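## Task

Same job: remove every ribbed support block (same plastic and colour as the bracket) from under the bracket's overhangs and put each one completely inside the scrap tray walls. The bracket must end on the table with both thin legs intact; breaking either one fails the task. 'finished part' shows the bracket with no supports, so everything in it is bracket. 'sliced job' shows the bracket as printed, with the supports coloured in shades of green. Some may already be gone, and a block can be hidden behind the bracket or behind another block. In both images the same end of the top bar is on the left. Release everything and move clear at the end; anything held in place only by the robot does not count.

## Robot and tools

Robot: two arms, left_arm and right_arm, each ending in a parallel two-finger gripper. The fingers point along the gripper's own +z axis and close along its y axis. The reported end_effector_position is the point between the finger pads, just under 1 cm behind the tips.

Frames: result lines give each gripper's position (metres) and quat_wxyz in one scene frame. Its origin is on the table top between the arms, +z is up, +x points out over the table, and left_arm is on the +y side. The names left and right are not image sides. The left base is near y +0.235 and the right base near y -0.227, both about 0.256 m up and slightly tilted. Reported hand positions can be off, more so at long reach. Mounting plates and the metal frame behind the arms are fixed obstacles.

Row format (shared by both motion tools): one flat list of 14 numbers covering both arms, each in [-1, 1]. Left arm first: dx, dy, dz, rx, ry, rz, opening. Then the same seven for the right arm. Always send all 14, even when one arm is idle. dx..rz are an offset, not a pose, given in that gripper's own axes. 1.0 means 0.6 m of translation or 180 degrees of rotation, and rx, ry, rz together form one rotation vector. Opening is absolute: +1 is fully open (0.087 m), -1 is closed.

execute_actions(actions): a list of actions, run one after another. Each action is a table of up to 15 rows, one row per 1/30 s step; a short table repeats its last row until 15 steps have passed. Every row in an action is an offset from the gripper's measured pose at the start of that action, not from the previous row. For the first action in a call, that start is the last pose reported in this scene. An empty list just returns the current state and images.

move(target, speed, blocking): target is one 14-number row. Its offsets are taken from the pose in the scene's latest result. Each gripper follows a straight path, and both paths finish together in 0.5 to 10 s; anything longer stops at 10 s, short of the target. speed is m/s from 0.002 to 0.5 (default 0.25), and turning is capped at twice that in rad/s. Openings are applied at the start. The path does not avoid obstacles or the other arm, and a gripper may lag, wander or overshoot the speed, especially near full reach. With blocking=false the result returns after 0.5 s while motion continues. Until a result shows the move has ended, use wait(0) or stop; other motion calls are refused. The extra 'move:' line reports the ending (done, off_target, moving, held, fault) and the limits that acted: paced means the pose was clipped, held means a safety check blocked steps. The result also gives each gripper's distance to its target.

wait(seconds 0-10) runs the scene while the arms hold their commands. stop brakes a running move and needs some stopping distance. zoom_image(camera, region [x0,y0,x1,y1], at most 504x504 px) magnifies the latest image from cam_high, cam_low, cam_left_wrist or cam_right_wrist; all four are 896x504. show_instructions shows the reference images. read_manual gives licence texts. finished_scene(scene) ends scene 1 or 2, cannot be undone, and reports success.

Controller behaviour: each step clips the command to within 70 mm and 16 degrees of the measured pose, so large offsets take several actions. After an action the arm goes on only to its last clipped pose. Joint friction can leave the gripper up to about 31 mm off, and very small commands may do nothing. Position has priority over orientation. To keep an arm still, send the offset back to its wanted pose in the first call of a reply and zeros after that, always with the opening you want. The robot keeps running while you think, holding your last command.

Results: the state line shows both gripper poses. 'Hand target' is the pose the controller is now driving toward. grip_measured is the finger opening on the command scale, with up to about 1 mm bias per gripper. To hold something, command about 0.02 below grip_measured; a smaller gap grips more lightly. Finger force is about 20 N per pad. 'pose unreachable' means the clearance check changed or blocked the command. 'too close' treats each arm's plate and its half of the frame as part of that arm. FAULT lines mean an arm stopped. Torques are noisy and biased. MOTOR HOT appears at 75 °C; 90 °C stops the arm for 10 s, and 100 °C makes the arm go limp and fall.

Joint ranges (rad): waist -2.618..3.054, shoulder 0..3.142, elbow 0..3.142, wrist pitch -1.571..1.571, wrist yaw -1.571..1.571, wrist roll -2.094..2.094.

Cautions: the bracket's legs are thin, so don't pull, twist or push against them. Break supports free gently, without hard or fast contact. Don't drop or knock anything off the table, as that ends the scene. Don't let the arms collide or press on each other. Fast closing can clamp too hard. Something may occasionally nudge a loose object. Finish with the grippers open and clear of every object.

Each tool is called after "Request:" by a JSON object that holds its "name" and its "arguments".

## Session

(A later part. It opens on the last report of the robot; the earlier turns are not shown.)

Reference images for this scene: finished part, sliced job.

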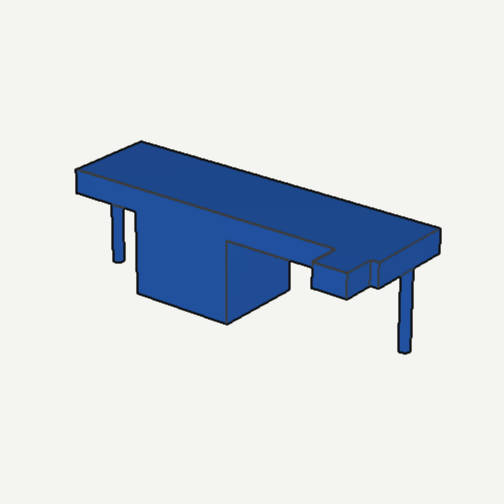

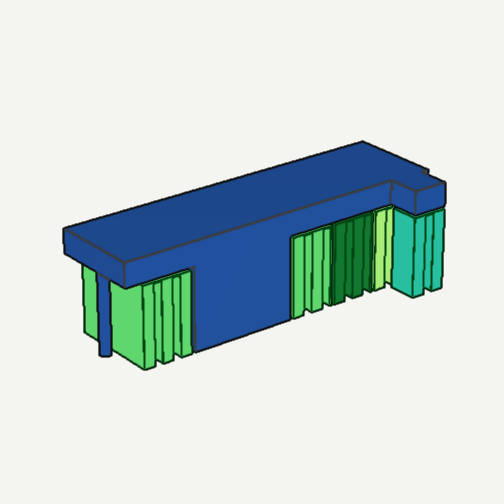

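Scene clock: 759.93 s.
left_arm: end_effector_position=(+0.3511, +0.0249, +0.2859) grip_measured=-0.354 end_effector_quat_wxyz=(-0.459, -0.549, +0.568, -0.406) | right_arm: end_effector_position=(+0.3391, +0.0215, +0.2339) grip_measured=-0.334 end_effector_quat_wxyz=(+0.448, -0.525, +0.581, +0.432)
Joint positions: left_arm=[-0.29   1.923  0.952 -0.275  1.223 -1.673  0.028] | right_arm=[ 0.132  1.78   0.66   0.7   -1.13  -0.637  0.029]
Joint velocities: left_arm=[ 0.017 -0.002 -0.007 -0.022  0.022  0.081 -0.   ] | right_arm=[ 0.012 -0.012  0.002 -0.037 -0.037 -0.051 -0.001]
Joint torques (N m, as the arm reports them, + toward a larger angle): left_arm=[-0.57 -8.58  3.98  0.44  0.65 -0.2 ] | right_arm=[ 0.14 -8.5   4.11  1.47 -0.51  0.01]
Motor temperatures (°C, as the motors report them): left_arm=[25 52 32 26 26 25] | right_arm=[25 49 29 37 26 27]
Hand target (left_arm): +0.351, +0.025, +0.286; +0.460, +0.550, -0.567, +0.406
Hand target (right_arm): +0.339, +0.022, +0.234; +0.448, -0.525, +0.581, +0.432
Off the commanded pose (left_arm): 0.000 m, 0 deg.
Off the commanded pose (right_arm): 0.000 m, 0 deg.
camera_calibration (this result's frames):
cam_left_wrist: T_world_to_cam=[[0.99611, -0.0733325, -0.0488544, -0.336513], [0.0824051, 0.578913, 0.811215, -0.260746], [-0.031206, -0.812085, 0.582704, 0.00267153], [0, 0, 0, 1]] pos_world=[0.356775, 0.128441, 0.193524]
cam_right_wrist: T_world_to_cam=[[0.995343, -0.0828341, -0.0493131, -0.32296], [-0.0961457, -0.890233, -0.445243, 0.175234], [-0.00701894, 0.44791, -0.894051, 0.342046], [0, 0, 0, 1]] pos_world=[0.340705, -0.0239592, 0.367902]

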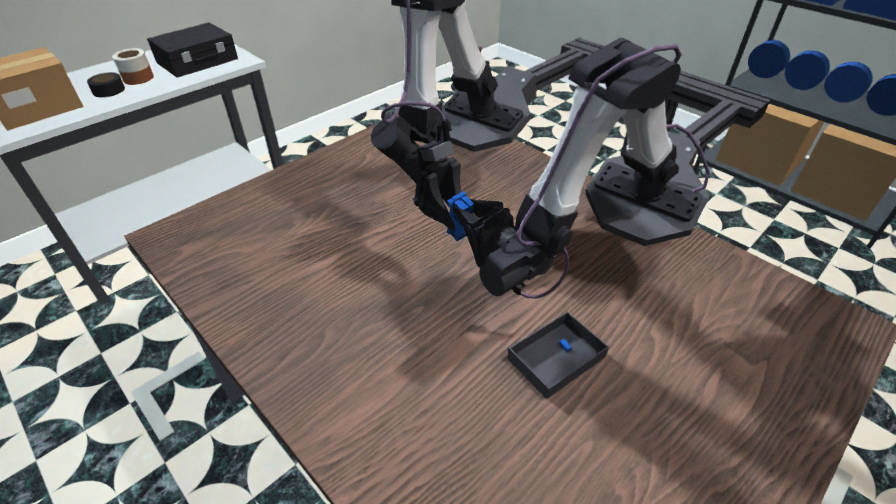

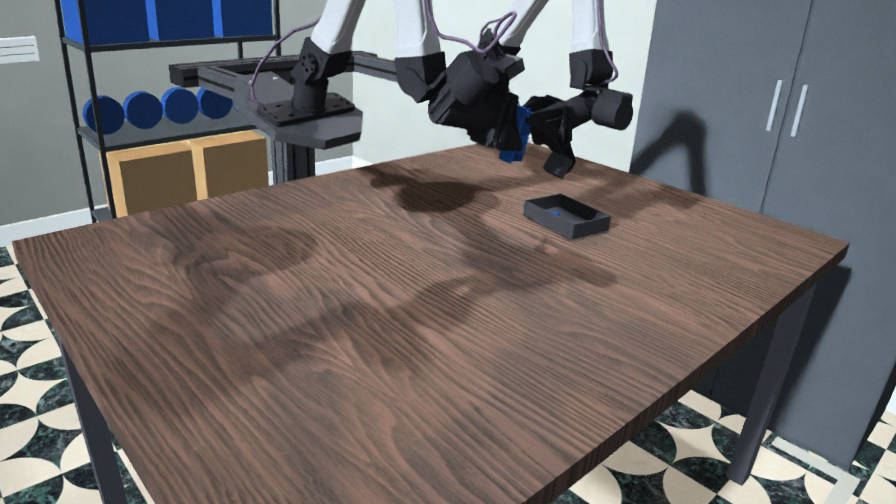

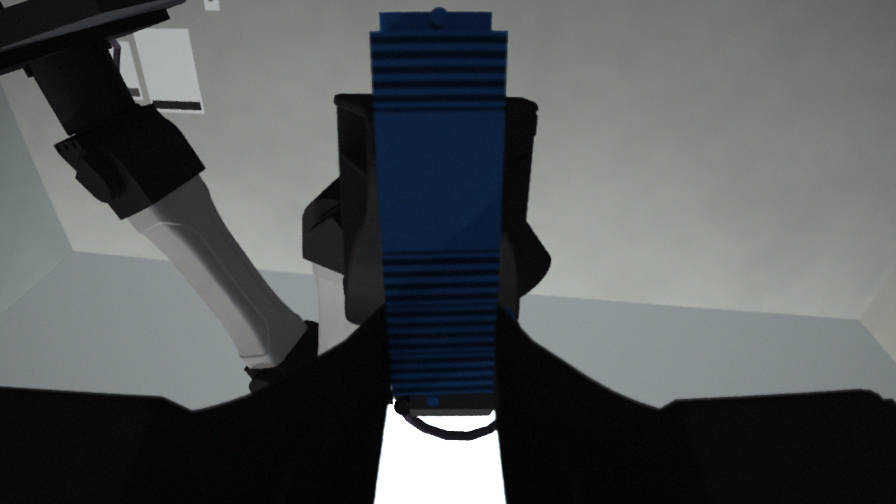

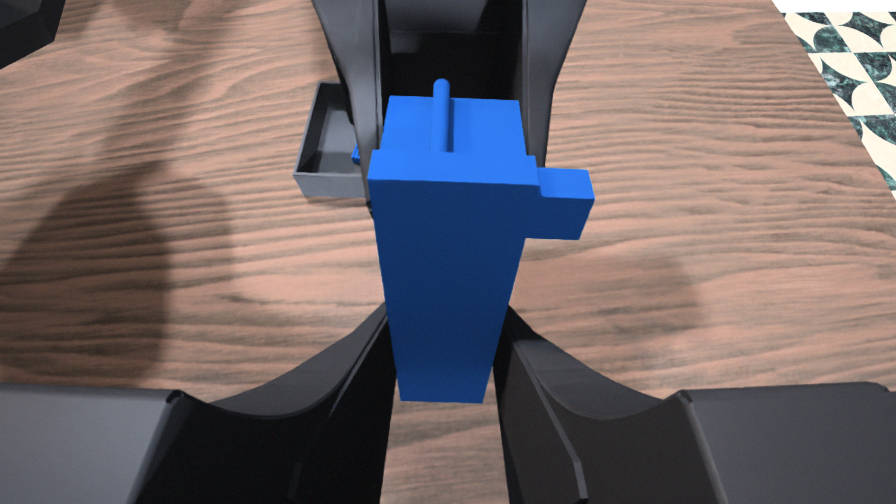

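Request:
{"name": "execute_actions", "arguments": {"actions": [[[0,0,0,0,0,0,-0.365, 0,0,0,0,0,0,-0.37],[0,0,0,0,0,0,-0.37, 0,0,0,0,0,0,-0.37],[0,0,0,0,0,0,-0.375, 0,0,0,0,0,0,-0.37],[0,0,0,0,0,0,-0.38, 0,0,0,0,0,0,-0.37],[0,0,0,0,0,0,-0.385, 0,0,0,0,0,0,-0.37],[0,0,0,0,0,0,-0.39, 0,0,0,0,0,0,-0.37]]]}}

Request:
{"name": "move", "arguments": {"target": [0,0.0023,0,0.0245,0,-0.0131,-0.39, 0,-0.0007,0,0.0278,0,0,-0.37], "speed": 0.03}}

Scene clock: 770.53 s.
left_arm: end_effector_position=(+0.3511, +0.0249, +0.2859) grip_measured=-0.354 end_effector_quat_wxyz=(-0.459, -0.549, +0.569, -0.407) | right_arm: end_effector_position=(+0.3391, +0.0215, +0.2339) grip_measured=-0.334 end_effector_quat_wxyz=(+0.448, -0.525, +0.581, +0.432)
Joint positions: left_arm=[-0.29   1.923  0.952 -0.275  1.223 -1.672  0.028] | right_arm=[ 0.132  1.78   0.66   0.7   -1.13  -0.637  0.029]
Joint velocities: left_arm=[-0.002 -0.007 -0.002 -0.007 -0.007  0.007  0.   ] | right_arm=[-0.007  0.002  0.002 -0.066 -0.022  0.051 -0.   ]
Joint torques (N m, as the arm reports them, + toward a larger angle): left_arm=[-0.6  -8.67  3.94  0.42  0.63 -0.17] | right_arm=[ 0.11 -8.52  4.06  1.46 -0.51  0.03]
Motor temperatures (°C, as the motors report them): left_arm=[25 52 32 26 26 25] | right_arm=[25 49 29 37 26 27]
Hand target (left_arm): +0.351, +0.025, +0.286; +0.459, +0.549, -0.568, +0.406
Hand target (right_arm): +0.339, +0.022, +0.234; +0.448, -0.525, +0.581, +0.432
Off the commanded pose (left_arm): 0.000 m, 0 deg.
Off the commanded pose (right_arm): 0.000 m, 0 deg.
camera_calibration (this result's frames):
cam_left_wrist: T_world_to_cam=[[0.996143, -0.0736199, -0.0477471, -0.336786], [0.0816731, 0.57896, 0.811255, -0.260501], [-0.0320808, -0.812026, 0.582739, 0.00296707], [0, 0, 0, 1]] pos_world=[0.356859, 0.128435, 0.193524]
cam_right_wrist: T_world_to_cam=[[0.995343, -0.0828341, -0.0493131, -0.32296], [-0.0961457, -0.890233, -0.445243, 0.175234], [-0.00701894, 0.44791, -0.894051, 0.342046], [0, 0, 0, 1]] pos_world=[0.340705, -0.0239592, 0.367902]

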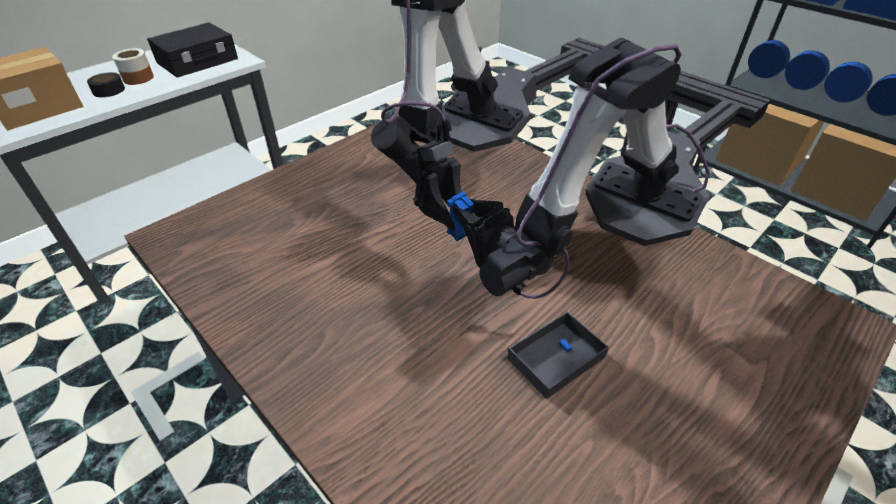

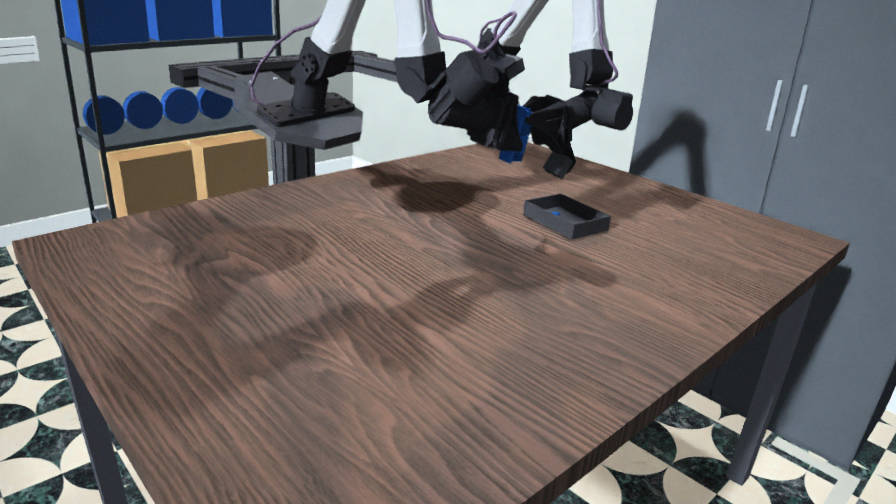

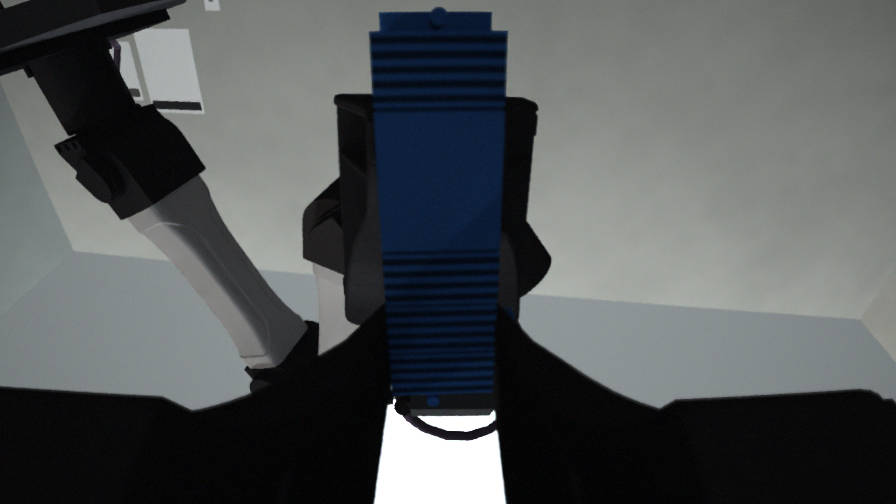

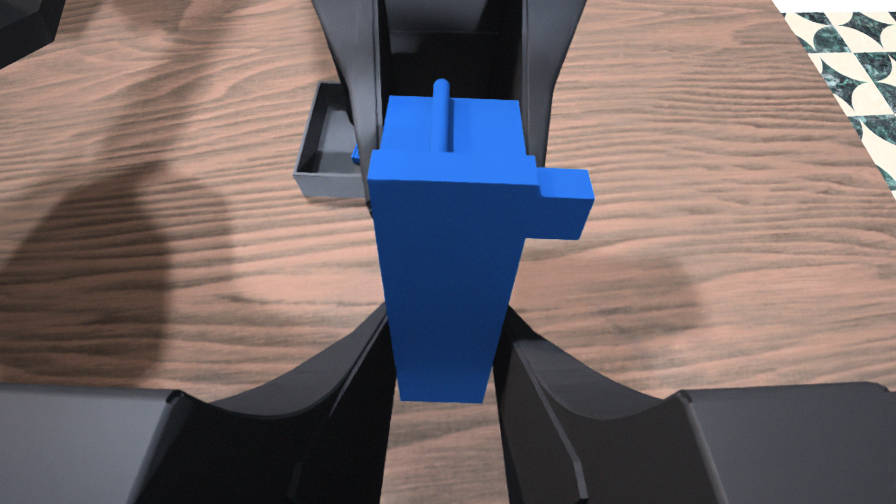

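Scene clock: 772.37 s.
left_arm: end_effector_position=(+0.3545, +0.0255, +0.2881) grip_measured=-0.355 end_effector_quat_wxyz=(-0.451, -0.572, +0.540, -0.422) | right_arm: end_effector_position=(+0.3486, +0.0193, +0.2365) grip_measured=-0.335 end_effector_quat_wxyz=(+0.477, -0.506, +0.596, +0.401)
Joint positions: left_arm=[-0.29   1.876  0.83   0.014  1.223 -1.911  0.028] | right_arm=[ 0.138  1.78   0.603  0.884 -1.045 -0.537  0.029]
Joint velocities: left_arm=[-0.002 -0.007 -0.017  0.022 -0.037 -0.022  0.   ] | right_arm=[-0.007  0.002  0.002 -0.022  0.007  0.022 -0.001]
Joint torques (N m, as the arm reports them, + toward a larger angle): left_arm=[-0.89 -9.21  1.39  0.87  0.42 -0.22] | right_arm=[ 1.23 -8.35  1.85  1.75 -0.37  0.14]
Motor temperatures (°C, as the motors report them): left_arm=[25 52 32 26 26 25] | right_arm=[25 49 29 37 26 27]
Hand target (left_arm): +0.350, +0.025, +0.286; +0.446, +0.577, -0.541, +0.419
Hand target (right_arm): +0.340, +0.021, +0.234; +0.470, -0.505, +0.599, +0.407
Off the commanded pose (left_arm): 0.005 m, 1 deg.
Off the commanded pose (right_arm): 0.010 m, 1 deg.
move: done
camera_calibration (this result's frames):
cam_left_wrist: T_world_to_cam=[[0.997785, 0.0046652, -0.0663553, -0.337315], [0.0506586, 0.593201, 0.803459, -0.250101], [0.0431103, -0.805041, 0.591651, -0.0271235], [0, 0, 0, 1]] pos_world=[0.350406, 0.128098, 0.194611]
cam_right_wrist: T_world_to_cam=[[0.984782, -0.173216, -0.0141516, -0.335279], [-0.1611, -0.879279, -0.448237, 0.198459], [0.0651983, 0.443695, -0.893803, 0.320263], [0, 0, 0, 1]] pos_world=[0.341268, -0.0256737, 0.370464]

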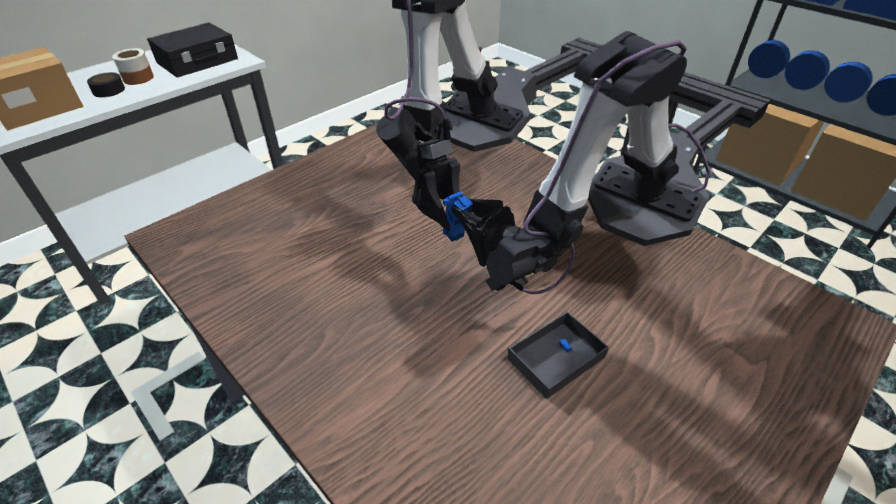

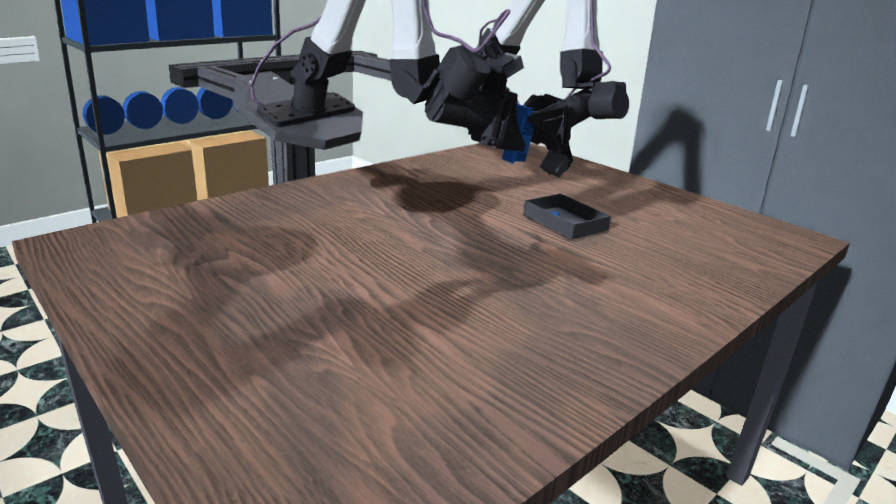

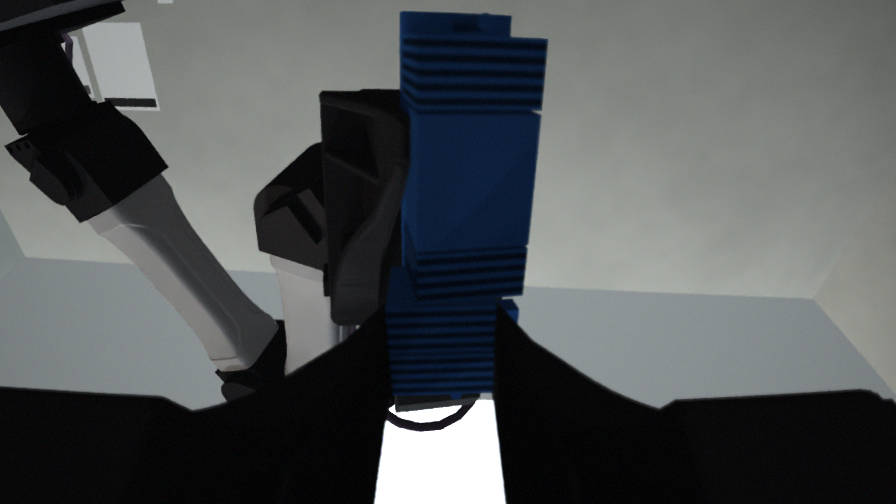

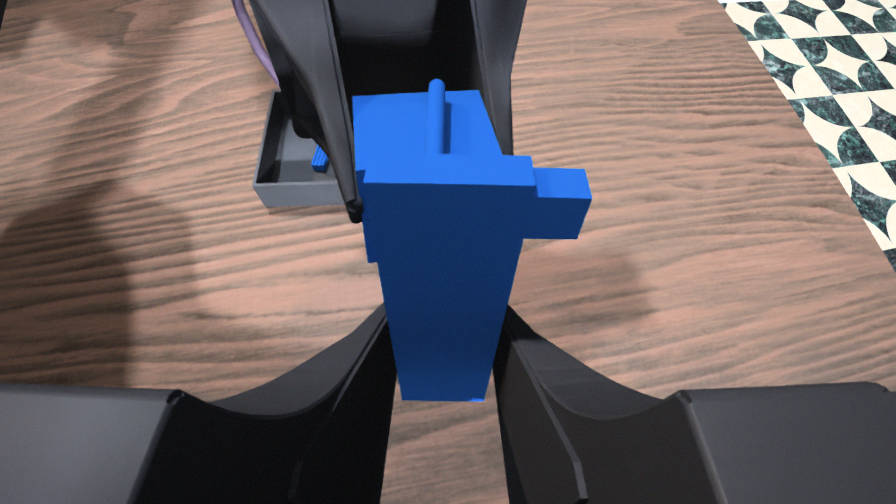

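Request:
{"name": "zoom_image", "arguments": {"camera": "cam_left_wrist", "region": [360, 230, 560, 430]}}

Request:
{"name": "zoom_image", "arguments": {"camera": "cam_right_wrist", "region": [320, 60, 620, 280]}}

Region (360, 230, 560, 430) of cam_left_wrist's 896x504 image, scaled by 2.520, with more detail than that image has.

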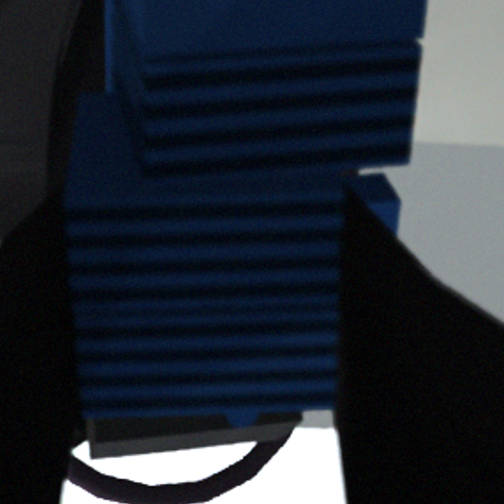

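Region (320, 60, 620, 280) of cam_right_wrist's 896x504 image, scaled by 1.680, with more detail than that image has; it fills the top 370 rows of this view, and the rest is white.

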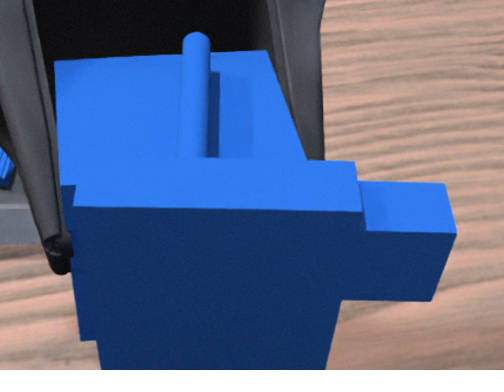

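Request:
{"name": "move", "arguments": {"target": [-0.0354,-0.0443,-0.0691,0.0415,-0.0096,-0.0131,-0.39, 0,0,0,0,0,0,-0.37], "speed": 0.04}}

Scene clock: 804.77 s.
left_arm: end_effector_position=(+0.3789, +0.0682, +0.2786) grip_measured=-0.355 end_effector_quat_wxyz=(-0.414, -0.613, +0.509, -0.440) | right_arm: end_effector_position=(+0.3490, +0.0192, +0.2367) grip_measured=-0.335 end_effector_quat_wxyz=(+0.477, -0.506, +0.597, +0.400)
Joint positions: left_arm=[-0.158  1.876  0.83   0.019  1.223 -1.91   0.028] | right_arm=[ 0.138  1.78   0.603  0.886 -1.043 -0.536  0.029]
Joint velocities: left_arm=[-0.007 -0.017 -0.007  0.007  0.095 -0.066  0.001] | right_arm=[-0.007  0.002  0.002 -0.037 -0.037 -0.066  0.   ]
Joint torques (N m, as the arm reports them, + toward a larger angle): left_arm=[ 0.8  -7.6   4.14  0.65  0.59 -0.11] | right_arm=[ 0.16 -8.31  3.82  1.6  -0.47  0.01]
Motor temperatures (°C, as the motors report them): left_arm=[25 52 32 27 26 25] | right_arm=[26 48 29 38 26 27]
Hand target (left_arm): +0.380, +0.072, +0.275; +0.413, +0.618, -0.506, +0.438
Hand target (right_arm): +0.349, +0.019, +0.237; +0.477, -0.506, +0.596, +0.401
Off the commanded pose (left_arm): 0.004 m, 1 deg.
Off the commanded pose (right_arm): 0.001 m, 0 deg.
move: done
camera_calibration (this result's frames):
cam_left_wrist: T_world_to_cam=[[0.988977, 0.132623, -0.0658435, -0.368012], [-0.0210815, 0.566271, 0.823949, -0.24571], [0.14656, -0.813479, 0.562825, -0.0187196], [0, 0, 0, 1]] pos_world=[0.36152, 0.172717, 0.188757]
cam_right_wrist: T_world_to_cam=[[0.984434, -0.175255, -0.0132123, -0.335834], [-0.162502, -0.879004, -0.44827, 0.199053], [0.0669479, 0.443439, -0.893801, 0.319777], [0, 0, 0, 1]] pos_world=[0.341545, -0.0256899, 0.370609]

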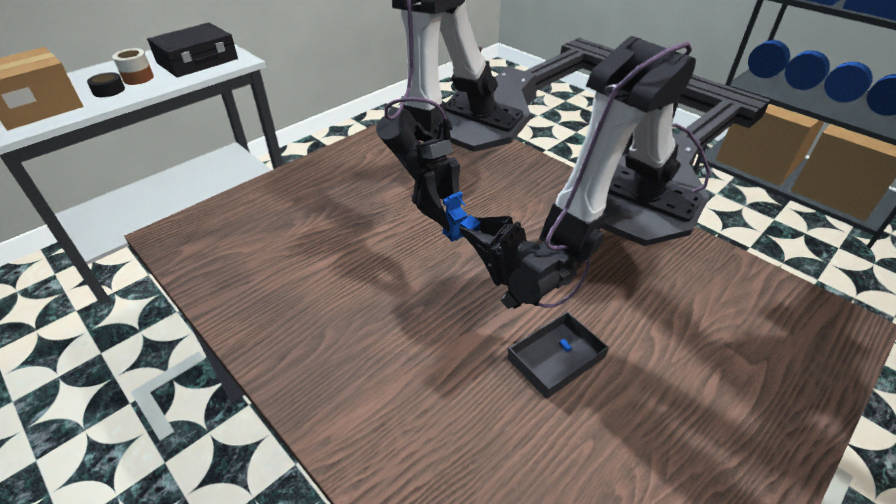

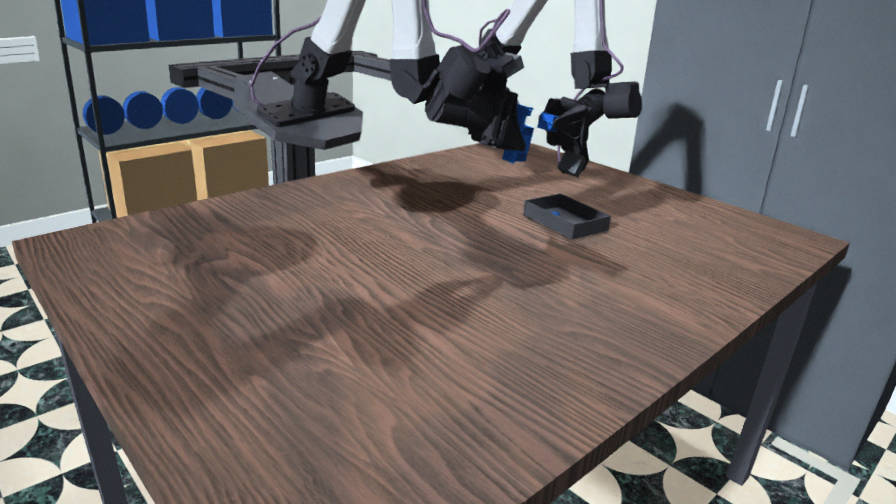

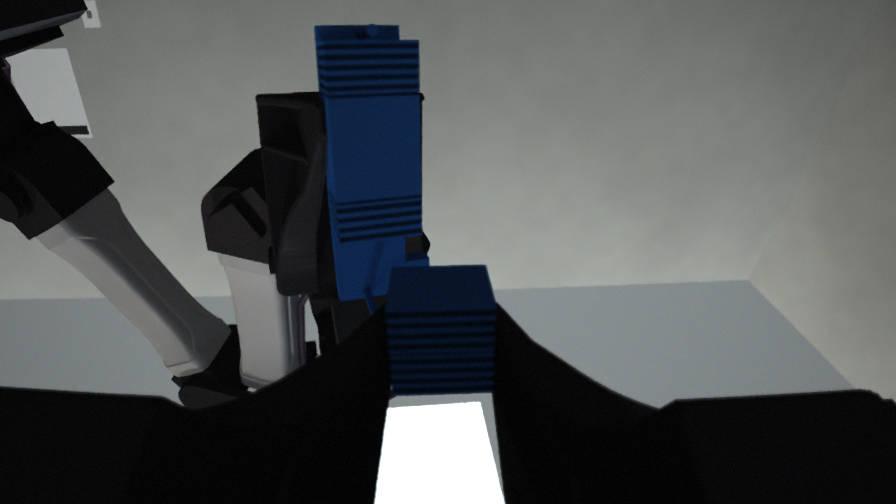

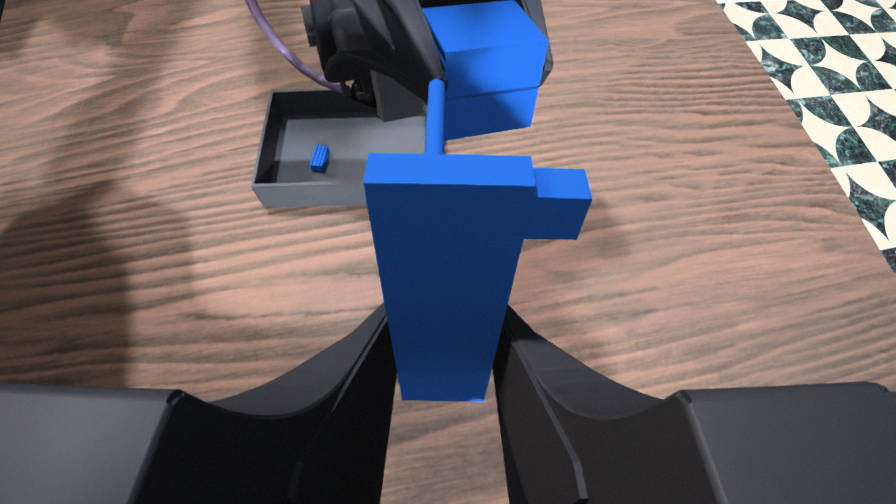

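Request:
{"name": "move", "arguments": {"target": [-0.3789,-0.0214,-0.1588,-0.0256,-0.5605,0.1122,-0.39, -0.1155,0.0115,0.0013,-0.0316,-0.0723,-0.0019,-0.37], "speed": 0.25}}

Scene clock: 880.73 s.
left_arm: end_effector_position=(+0.3660, +0.2213, +0.0933) grip_measured=-0.355 end_effector_quat_wxyz=(+0.184, -0.633, +0.739, +0.141) | right_arm: end_effector_position=(+0.3460, +0.0362, +0.3059) grip_measured=-0.335 end_effector_quat_wxyz=(+0.521, -0.483, +0.516, +0.479)
Joint positions: left_arm=[-0.36   1.999  0.945 -0.232 -0.582 -1.574  0.028] | right_arm=[ 0.138  1.771  0.603  1.3   -1.211 -0.166  0.029]
Joint velocities: left_arm=[-0.017 -0.007 -0.012 -0.066  0.037  0.051  0.   ] | right_arm=[-0.002  0.002 -0.012 -0.037  0.022  0.081  0.   ]
Joint torques (N m, as the arm reports them, + toward a larger angle): left_arm=[-1.63 -6.75  2.75  0.54 -0.33 -0.22] | right_arm=[ 0.16 -7.64  3.81  1.69 -0.3   0.08]
Motor temperatures (°C, as the motors report them): left_arm=[25 49 32 27 26 25] | right_arm=[25 48 29 38 26 27]
Hand target (left_arm): +0.360, +0.219, +0.085; +0.182, -0.629, +0.741, +0.146
Hand target (right_arm): +0.344, +0.037, +0.304; +0.516, -0.483, +0.516, +0.484
Off the commanded pose (left_arm): 0.011 m, 2 deg.
Off the commanded pose (right_arm): 0.002 m, 1 deg.
move: off_target (left_arm)
camera_calibration (this result's frames):
cam_left_wrist: T_world_to_cam=[[0.988188, -0.151871, 0.0205021, -0.332508], [-0.147519, -0.906452, 0.395705, 0.232172], [-0.0415121, -0.394056, -0.918149, 0.326244], [0, 0, 0, 1]] pos_world=[0.376373, 0.288513, 0.214486]
cam_right_wrist: T_world_to_cam=[[0.996865, -0.0784035, -0.0106686, -0.337561], [-0.0672131, -0.767902, -0.637032, 0.265267], [0.0417531, 0.635752, -0.770764, 0.338431], [0, 0, 0, 1]] pos_world=[0.340201, -0.0379255, 0.426233]

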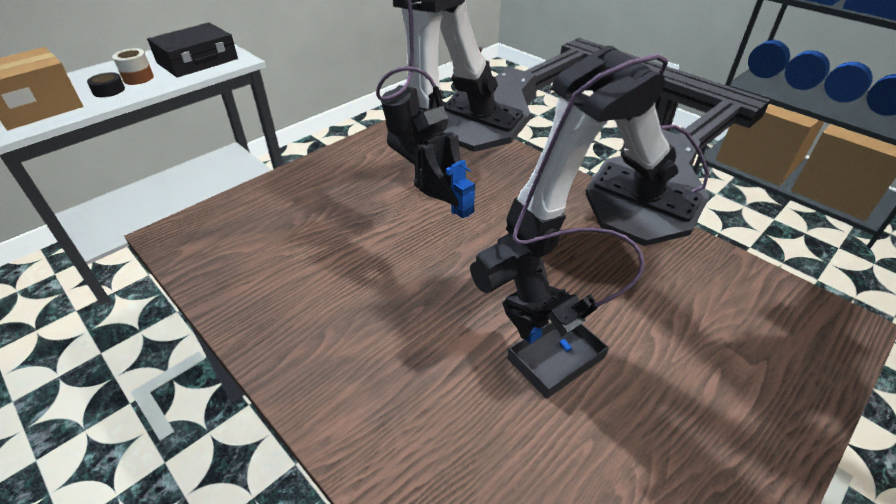

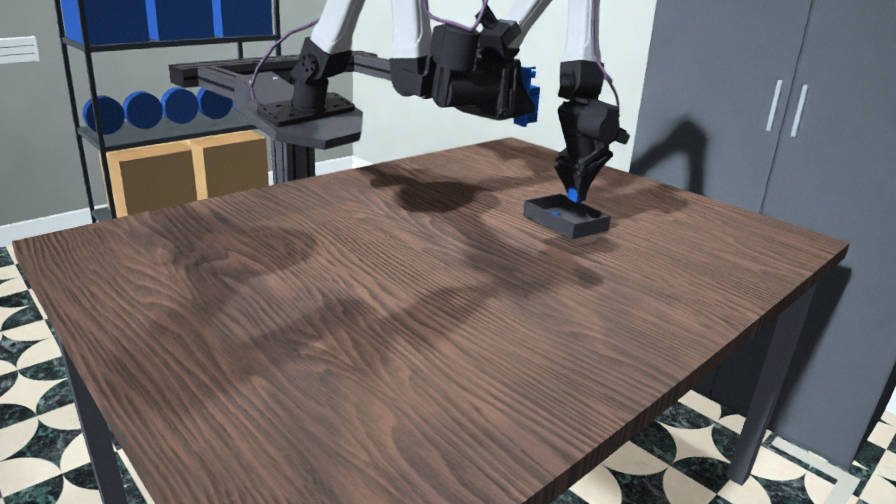

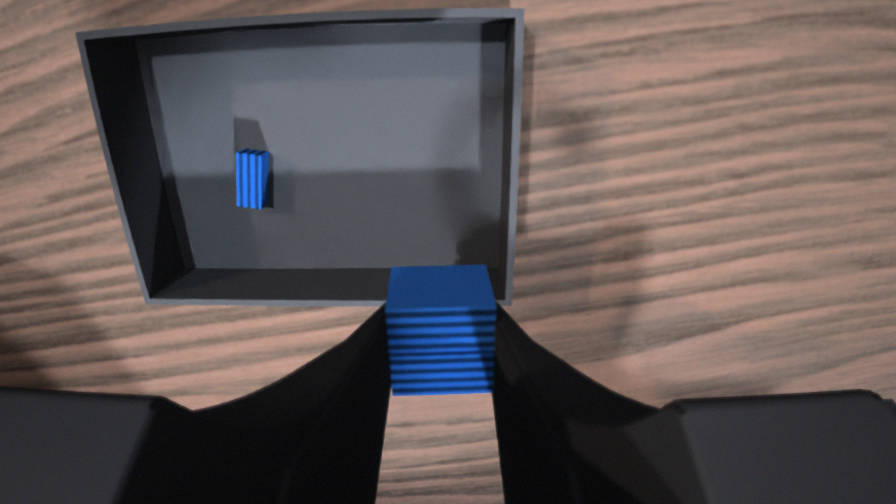

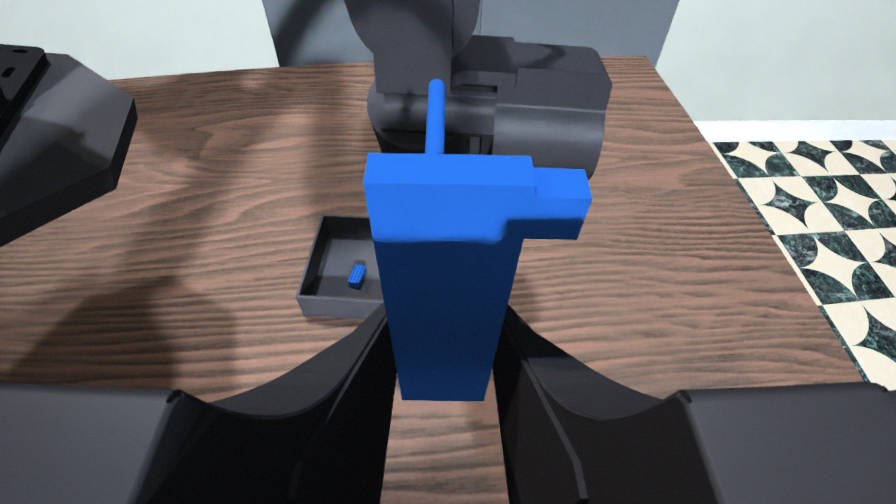

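Request:
{"name": "move", "arguments": {"target": [0.0563,0.0114,0.1121,0,0,0,-0.39, 0,0,0,0,0,0,-0.37], "speed": 0.06}}

Scene clock: 890.40 s.
left_arm: end_effector_position=(+0.3564, +0.2206, +0.0248) grip_measured=-0.355 end_effector_quat_wxyz=(+0.186, -0.630, +0.740, +0.143) | right_arm: end_effector_position=(+0.3460, +0.0363, +0.3061) grip_measured=-0.335 end_effector_quat_wxyz=(+0.521, -0.483, +0.516, +0.479)
Joint positions: left_arm=[-0.346  2.245  0.959  0.009 -0.584 -1.552  0.028] | right_arm=[ 0.138  1.771  0.603  1.301 -1.212 -0.165  0.029]
Joint velocities: left_arm=[-0.002 -0.002 -0.002 -0.007  0.037 -0.081 -0.   ] | right_arm=[ 0.012  0.007 -0.012 -0.095  0.022 -0.037 -0.001]
Joint torques (N m, as the arm reports them, + toward a larger angle): left_arm=[ 0.54 -7.03  3.69  0.54 -0.22 -0.1 ] | right_arm=[ 0.11 -8.2   3.94  1.61 -0.19  0.  ]
Motor temperatures (°C, as the motors report them): left_arm=[25 48 32 26 26 25] | right_arm=[25 47 29 38 26 27]
Hand target (left_arm): +0.360, +0.222, +0.018; +0.184, -0.633, +0.739, +0.141
Hand target (right_arm): +0.346, +0.036, +0.306; +0.521, -0.483, +0.516, +0.479
Off the commanded pose (left_arm): 0.008 m, 1 deg.
Off the commanded pose (right_arm): 0.000 m, 0 deg.
move: done
camera_calibration (this result's frames):
cam_left_wrist: T_world_to_cam=[[0.987322, -0.157759, 0.0175538, -0.320107], [-0.152035, -0.908078, 0.39023, 0.259344], [-0.045622, -0.387952, -0.92055, 0.262777], [0, 0, 0, 1]] pos_world=[0.367466, 0.28695, 0.146314]
cam_right_wrist: T_world_to_cam=[[0.996891, -0.0781052, -0.0103866, -0.337642], [-0.0667794, -0.76756, -0.637489, 0.2654], [0.0418188, 0.6362, -0.77039, 0.338428], [0, 0, 0, 1]] pos_world=[0.340163, -0.0379693, 0.426404]

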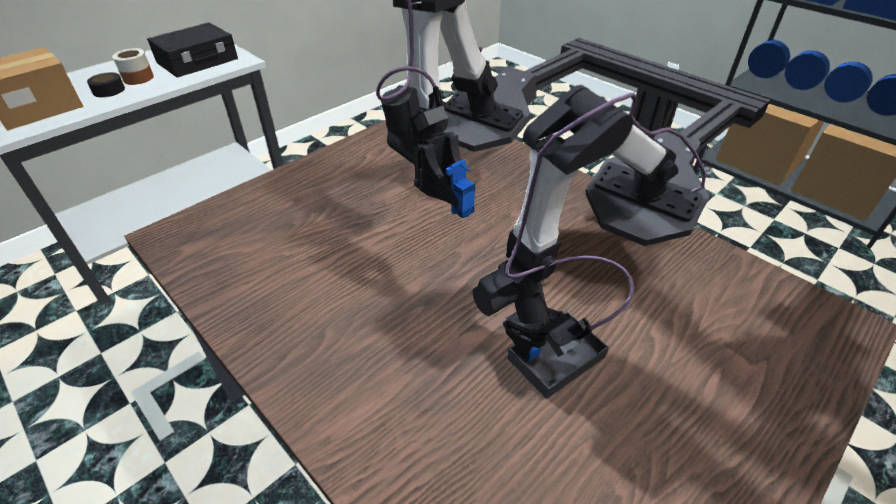

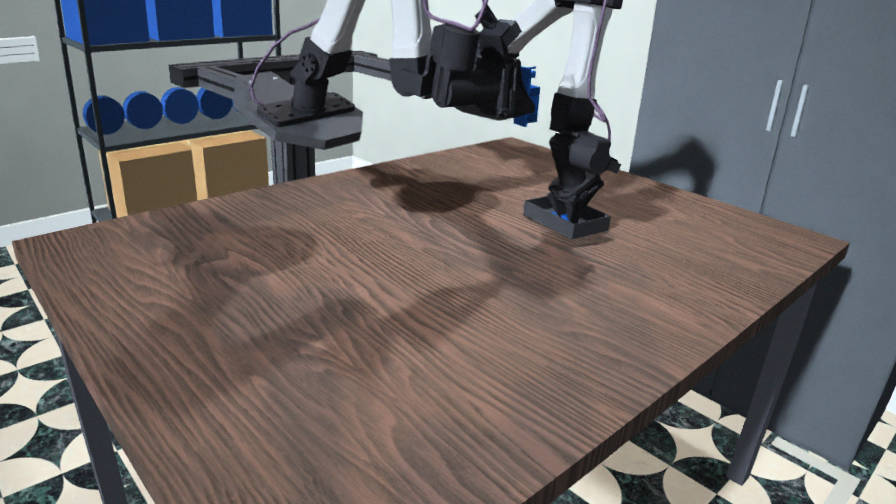

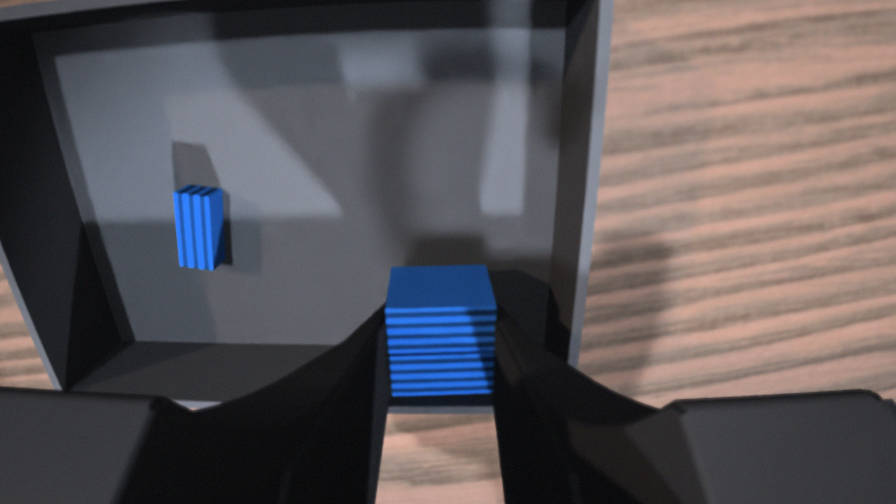

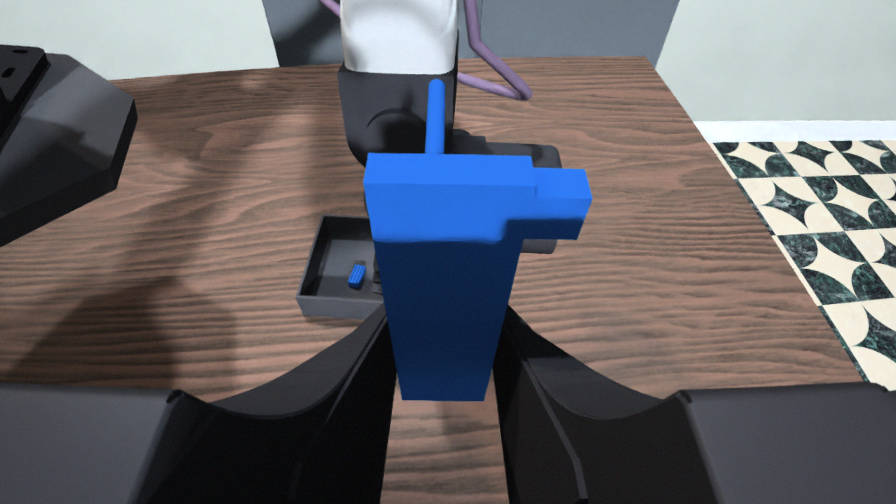

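Request:
{"name": "move", "arguments": {"target": [0.0068,0.0003,0.0134,0,0,0,-0.39, 0,0,0,0,0,0,-0.37], "speed": 0.02}}

Scene clock: 893.03 s.
left_arm: end_effector_position=(+0.3582, +0.2204, +0.0248) grip_measured=-0.355 end_effector_quat_wxyz=(+0.188, -0.631, +0.740, +0.141) | right_arm: end_effector_position=(+0.3460, +0.0363, +0.3061) grip_measured=-0.335 end_effector_quat_wxyz=(+0.521, -0.483, +0.516, +0.479)
Joint positions: left_arm=[-0.346  2.245  0.959  0.016 -0.584 -1.551  0.028] | right_arm=[ 0.138  1.771  0.603  1.301 -1.212 -0.165  0.029]
Joint velocities: left_arm=[ 0.007 -0.002 -0.007  0.037  0.066  0.007  0.   ] | right_arm=[-0.012 -0.002 -0.002 -0.051  0.007 -0.022  0.   ]
Joint torques (N m, as the arm reports them, + toward a larger angle): left_arm=[-0.31 -6.72  3.03  0.54 -0.32 -0.13] | right_arm=[ 0.17 -8.21  4.01  1.62 -0.21  0.02]
Motor temperatures (°C, as the motors report them): left_arm=[25 48 32 26 26 25] | right_arm=[25 47 29 38 26 27]
Hand target (left_arm): +0.356, +0.221, +0.016; +0.186, -0.630, +0.741, +0.143
Hand target (right_arm): +0.346, +0.036, +0.306; +0.521, -0.483, +0.516, +0.479
Off the commanded pose (left_arm): 0.009 m, 0 deg.
Off the commanded pose (right_arm): 0.000 m, 0 deg.
move: done
camera_calibration (this result's frames):
cam_left_wrist: T_world_to_cam=[[0.987248, -0.15728, 0.0245819, -0.322109], [-0.154326, -0.907736, 0.390127, 0.260098], [-0.0390452, -0.388946, -0.920433, 0.260666], [0, 0, 0, 1]] pos_world=[0.368319, 0.286824, 0.146372]
cam_right_wrist: T_world_to_cam=[[0.996891, -0.0781052, -0.0103866, -0.337642], [-0.0667794, -0.76756, -0.637489, 0.2654], [0.0418188, 0.6362, -0.77039, 0.338428], [0, 0, 0, 1]] pos_world=[0.340163, -0.0379693, 0.426404]

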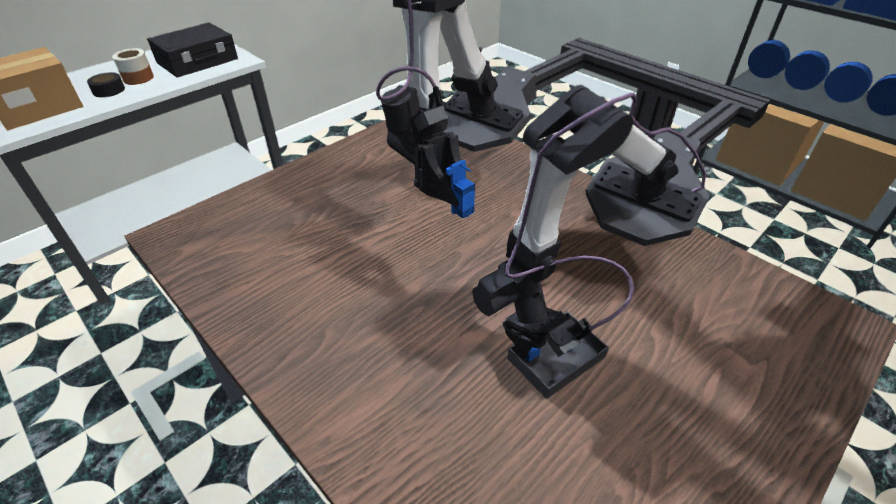

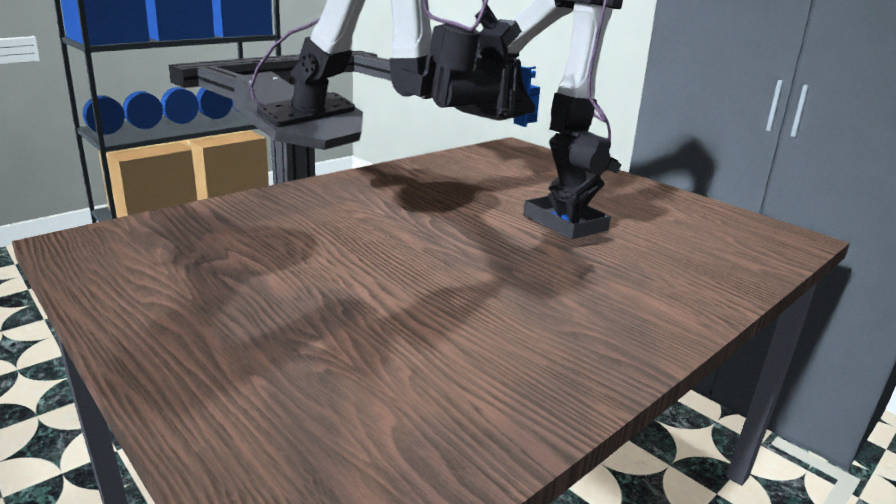

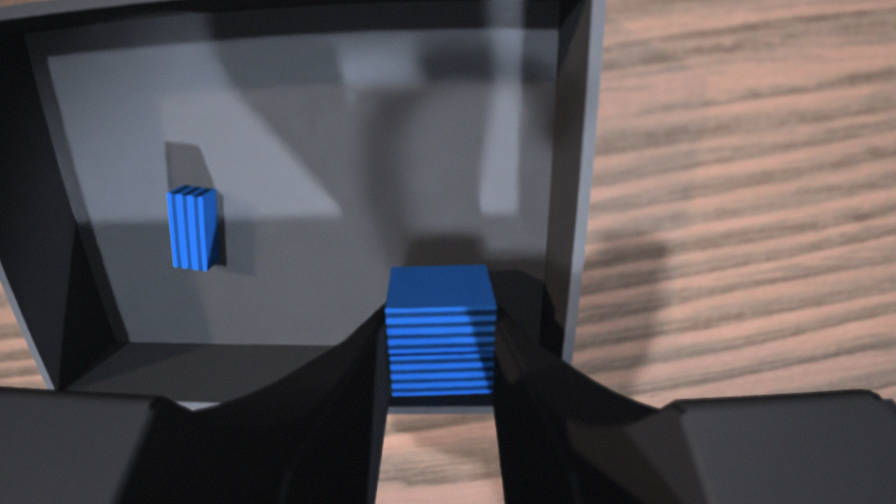

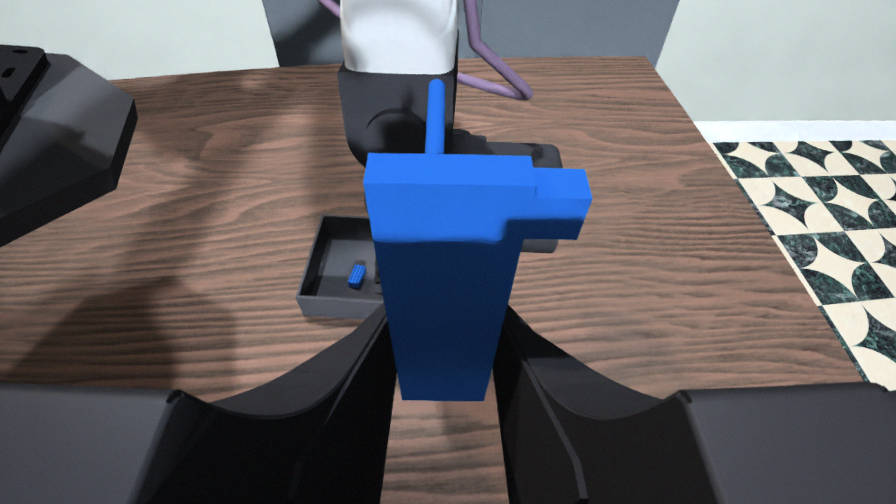

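Request:
{"name": "zoom_image", "arguments": {"camera": "cam_left_wrist", "region": [340, 220, 560, 420]}}

Request:
{"name": "zoom_image", "arguments": {"camera": "cam_high", "region": [480, 290, 640, 410]}}

Region (340, 220, 560, 420) of cam_left_wrist's 896x504 image, scaled by 2.291, with more detail than that image has; it fills the top 458 rows of this view, and the rest is white.

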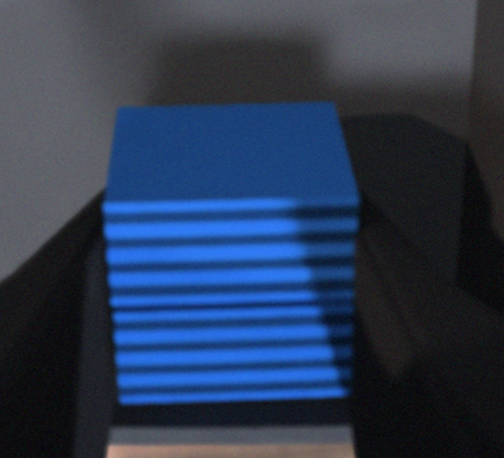

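Region (480, 290, 640, 410) of cam_high's 896x504 image, scaled by 3.150, with more detail than that image has; it fills the top 378 rows of this view, and the rest is white.

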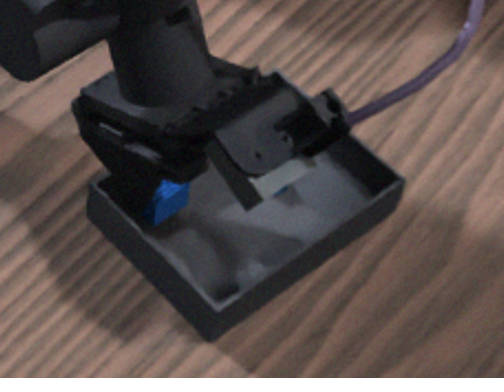

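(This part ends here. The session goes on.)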